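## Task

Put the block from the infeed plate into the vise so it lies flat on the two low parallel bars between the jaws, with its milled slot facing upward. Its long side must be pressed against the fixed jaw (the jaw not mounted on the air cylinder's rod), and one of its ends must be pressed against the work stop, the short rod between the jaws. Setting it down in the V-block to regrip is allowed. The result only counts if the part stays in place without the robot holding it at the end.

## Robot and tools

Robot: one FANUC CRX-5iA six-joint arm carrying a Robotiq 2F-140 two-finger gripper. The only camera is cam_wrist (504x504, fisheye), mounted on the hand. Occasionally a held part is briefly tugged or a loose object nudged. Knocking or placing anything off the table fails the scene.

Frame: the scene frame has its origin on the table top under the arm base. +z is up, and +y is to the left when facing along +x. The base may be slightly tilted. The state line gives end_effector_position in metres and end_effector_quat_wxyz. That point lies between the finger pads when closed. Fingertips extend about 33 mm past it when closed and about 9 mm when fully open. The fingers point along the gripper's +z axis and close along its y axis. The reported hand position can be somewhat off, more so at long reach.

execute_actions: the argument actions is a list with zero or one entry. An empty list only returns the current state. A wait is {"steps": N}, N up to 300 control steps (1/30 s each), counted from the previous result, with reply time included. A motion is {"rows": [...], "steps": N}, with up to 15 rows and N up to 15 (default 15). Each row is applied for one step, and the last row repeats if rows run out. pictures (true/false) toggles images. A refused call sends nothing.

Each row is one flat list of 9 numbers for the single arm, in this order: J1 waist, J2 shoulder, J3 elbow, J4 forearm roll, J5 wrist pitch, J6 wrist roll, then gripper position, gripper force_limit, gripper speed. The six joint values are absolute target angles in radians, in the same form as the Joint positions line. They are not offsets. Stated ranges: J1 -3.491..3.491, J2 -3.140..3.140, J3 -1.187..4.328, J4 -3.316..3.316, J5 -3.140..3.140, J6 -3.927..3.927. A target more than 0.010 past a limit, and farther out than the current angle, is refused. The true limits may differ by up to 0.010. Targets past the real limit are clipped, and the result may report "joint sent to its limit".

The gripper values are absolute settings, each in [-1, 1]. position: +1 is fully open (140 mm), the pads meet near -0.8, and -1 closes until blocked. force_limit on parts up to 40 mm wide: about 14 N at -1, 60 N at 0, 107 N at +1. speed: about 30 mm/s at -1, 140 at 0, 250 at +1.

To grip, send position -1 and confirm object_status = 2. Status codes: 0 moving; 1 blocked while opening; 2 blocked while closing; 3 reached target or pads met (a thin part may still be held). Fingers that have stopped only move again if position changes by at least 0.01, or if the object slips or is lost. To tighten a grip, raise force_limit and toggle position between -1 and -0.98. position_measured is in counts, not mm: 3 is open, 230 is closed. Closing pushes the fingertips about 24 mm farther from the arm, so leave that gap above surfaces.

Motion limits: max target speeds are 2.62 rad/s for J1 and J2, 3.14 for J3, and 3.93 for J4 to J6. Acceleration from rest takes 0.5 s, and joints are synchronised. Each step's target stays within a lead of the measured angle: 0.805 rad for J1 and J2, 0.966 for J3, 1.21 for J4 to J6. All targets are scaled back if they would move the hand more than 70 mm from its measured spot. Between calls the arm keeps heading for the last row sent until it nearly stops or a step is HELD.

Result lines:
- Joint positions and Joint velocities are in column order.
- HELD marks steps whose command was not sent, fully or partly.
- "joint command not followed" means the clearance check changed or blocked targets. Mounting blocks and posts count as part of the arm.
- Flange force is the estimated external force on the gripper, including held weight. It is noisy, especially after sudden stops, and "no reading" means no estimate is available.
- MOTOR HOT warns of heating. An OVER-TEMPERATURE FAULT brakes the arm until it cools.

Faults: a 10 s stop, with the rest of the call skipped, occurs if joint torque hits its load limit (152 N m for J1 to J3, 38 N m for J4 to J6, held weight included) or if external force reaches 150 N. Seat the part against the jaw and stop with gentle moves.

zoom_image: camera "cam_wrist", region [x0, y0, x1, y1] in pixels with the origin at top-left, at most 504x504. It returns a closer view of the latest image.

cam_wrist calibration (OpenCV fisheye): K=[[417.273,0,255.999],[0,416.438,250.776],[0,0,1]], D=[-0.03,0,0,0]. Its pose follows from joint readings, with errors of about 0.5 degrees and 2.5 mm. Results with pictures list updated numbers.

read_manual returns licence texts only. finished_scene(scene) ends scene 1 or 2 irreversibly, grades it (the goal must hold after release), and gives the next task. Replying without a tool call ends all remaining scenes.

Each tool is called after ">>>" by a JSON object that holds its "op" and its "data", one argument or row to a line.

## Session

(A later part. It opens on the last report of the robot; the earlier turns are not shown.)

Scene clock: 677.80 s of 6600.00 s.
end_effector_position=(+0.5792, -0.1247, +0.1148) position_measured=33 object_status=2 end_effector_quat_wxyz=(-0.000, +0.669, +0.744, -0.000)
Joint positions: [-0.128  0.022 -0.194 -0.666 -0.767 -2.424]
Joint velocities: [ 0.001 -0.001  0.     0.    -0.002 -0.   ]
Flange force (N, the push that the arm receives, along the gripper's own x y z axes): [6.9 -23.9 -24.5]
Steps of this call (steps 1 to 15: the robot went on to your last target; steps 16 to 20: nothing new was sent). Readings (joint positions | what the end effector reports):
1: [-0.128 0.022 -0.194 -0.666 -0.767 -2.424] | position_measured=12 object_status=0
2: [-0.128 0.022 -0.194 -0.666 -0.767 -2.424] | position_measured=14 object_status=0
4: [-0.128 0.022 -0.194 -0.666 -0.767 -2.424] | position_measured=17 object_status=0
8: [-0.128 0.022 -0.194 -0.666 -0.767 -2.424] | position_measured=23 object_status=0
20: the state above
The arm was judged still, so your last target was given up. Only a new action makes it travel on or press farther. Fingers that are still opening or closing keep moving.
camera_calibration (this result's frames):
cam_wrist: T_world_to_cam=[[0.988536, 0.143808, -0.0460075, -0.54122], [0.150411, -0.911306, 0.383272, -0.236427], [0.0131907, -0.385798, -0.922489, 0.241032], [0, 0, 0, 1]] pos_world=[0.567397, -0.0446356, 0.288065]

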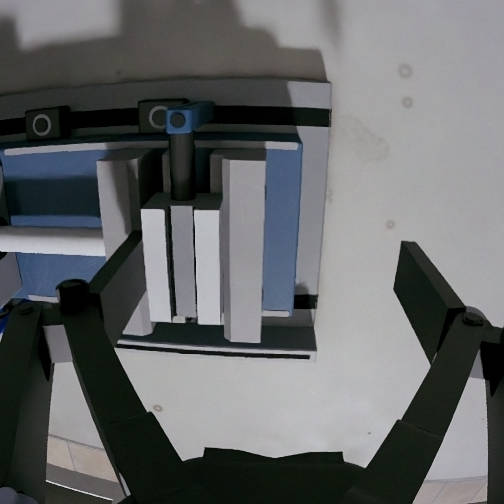

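>>> {"op": "execute_actions", "data": {
  "actions": [
    {"rows": [[-0.12792,0.02155,-0.19453,-0.66611,-0.76662,-2.42475,0.65,-1,-1],[-0.12743,0.02121,-0.19486,-0.66582,-0.76634,-2.4253,0.65,-1,-1],[-0.12695,0.02086,-0.19519,-0.66553,-0.76606,-2.42585,0.65,-1,-1],[-0.12646,0.02052,-0.19552,-0.66524,-0.76578,-2.4264,0.65,-1,-1],[-0.12598,0.02017,-0.19585,-0.66495,-0.7655,-2.42695,0.65,-1,-1],[-0.1255,0.01982,-0.19618,-0.66466,-0.76522,-2.4275,0.65,-1,-1],[-0.12501,0.01948,-0.19651,-0.66437,-0.76494,-2.42805,0.65,-1,-1],[-0.12453,0.01913,-0.19684,-0.66408,-0.76466,-2.4286,0.65,-1,-1],[-0.12404,0.01879,-0.19717,-0.66379,-0.76438,-2.42915,0.65,-1,-1],[-0.12356,0.01844,-0.1975,-0.6635,-0.7641,-2.4297,0.65,-1,-1]], "steps": 14}
  ],
  "pictures": false
}}

>>> {"op": "execute_actions", "data": {
  "actions": [
    {"rows": [[-0.12356,0.01844,-0.1975,-0.6635,-0.7641,-2.4297,1,-1,-0.5],[-0.12356,0.01844,-0.1975,-0.6635,-0.7641,-2.4297,1,-1,-0.5],[-0.12356,0.01844,-0.1975,-0.6635,-0.7641,-2.4297,1,-1,-0.5],[-0.12356,0.01844,-0.1975,-0.6635,-0.7641,-2.4297,1,-1,-0.5],[-0.12356,0.01844,-0.1975,-0.6635,-0.7641,-2.4297,1,-1,-0.5],[-0.12356,0.01844,-0.1975,-0.6635,-0.7641,-2.4297,1,-1,-0.5],[-0.1296,0.0082,-0.1989,-0.6603,-0.7746,-2.432,1,-1,-0.5],[-0.1356,-0.0021,-0.2004,-0.657,-0.7851,-2.434,1,-1,-0.5],[-0.1416,-0.0123,-0.2018,-0.6538,-0.7956,-2.4365,1,-1,-0.5],[-0.1476,-0.0226,-0.2032,-0.6505,-0.8061,-2.4387,1,-1,-0.5]], "steps": 15}
  ]
}}

>>> {"op": "zoom_image", "data": {
  "camera": "cam_wrist",
  "region": [100, 110, 300, 340]
}}

Scene clock: 695.83 s of 6600.00 s.
end_effector_position=(+0.5790, -0.1228, +0.1148) position_measured=35 object_status=2 end_effector_quat_wxyz=(-0.000, +0.669, +0.744, -0.000)
Joint positions: [-0.124  0.019 -0.198 -0.663 -0.764 -2.43 ]
Joint velocities: [ 0.001 -0.    -0.     0.     0.001 -0.   ]
Flange force (N, the push that the arm receives, along the gripper's own x y z axes): [-26.3 -38.8 -10.0]
Steps of this call (steps 1 to 90: nothing new was sent; then 14.57 s passed at rest; steps 91 to 104: all 14 steps of this action). Readings (joint positions | what the end effector reports):
91: [-0.128 0.022 -0.194 -0.666 -0.767 -2.424] | position_measured=33 object_status=2
92: [-0.128 0.022 -0.194 -0.666 -0.767 -2.424] | position_measured=33 object_status=2
94: [-0.127 0.022 -0.195 -0.666 -0.767 -2.426] | position_measured=35 object_status=2
98: [-0.125 0.020 -0.197 -0.664 -0.765 -2.428] | position_measured=35 object_status=2
104: the state above

Scene clock: 696.33 s of 6600.00 s.
end_effector_position=(+0.5784, -0.1246, +0.1380) position_measured=3 object_status=3 end_effector_quat_wxyz=(+0.000, +0.669, +0.743, -0.002)
Joint positions: [-0.148 -0.023 -0.203 -0.651 -0.806 -2.439]
Joint velocities: [ 0.001  0.001 -0.    -0.    -0.001  0.   ]
Flange force (N, the push that the arm receives, along the gripper's own x y z axes): [7.4 -2.3 -2.4]
Steps of this call (steps 1 to 15: all 15 steps of this action). Readings (joint positions | what the end effector reports):
1: [-0.124 0.019 -0.198 -0.663 -0.764 -2.430] | position_measured=35 object_status=0
2: [-0.123 0.018 -0.197 -0.665 -0.764 -2.430] | position_measured=35 object_status=0
4: [-0.123 0.018 -0.197 -0.665 -0.764 -2.430] | position_measured=23 object_status=0
8: [-0.126 0.015 -0.198 -0.663 -0.767 -2.430] | position_measured=5 object_status=0
15: the state above
camera_calibration (this result's frames):
cam_wrist: T_world_to_cam=[[0.988623, 0.142555, -0.0479914, -0.539234], [0.149988, -0.910208, 0.386038, -0.245147], [0.0113495, -0.388844, -0.921234, 0.262962], [0, 0, 0, 1]] pos_world=[0.566883, -0.0440129, 0.311007]

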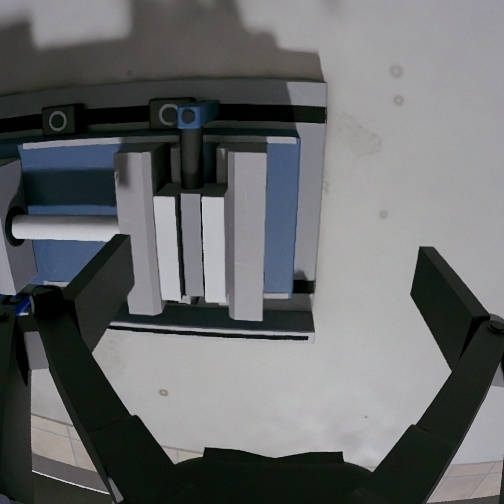

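Region (100, 110, 300, 340) of cam_wrist's 504x504 image, scaled by 2.191, with more detail than that image has; it fills the left 438 columns of this view, and the rest is white.

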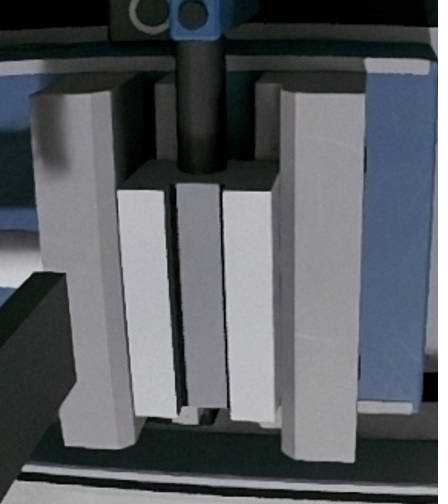

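The part is flush against the fixed jaw, touching the stop rod, with the slot up.

>>> {"op": "finished_scene", "data": {
  "scene": 2
}}

The scene is finished: the task was done.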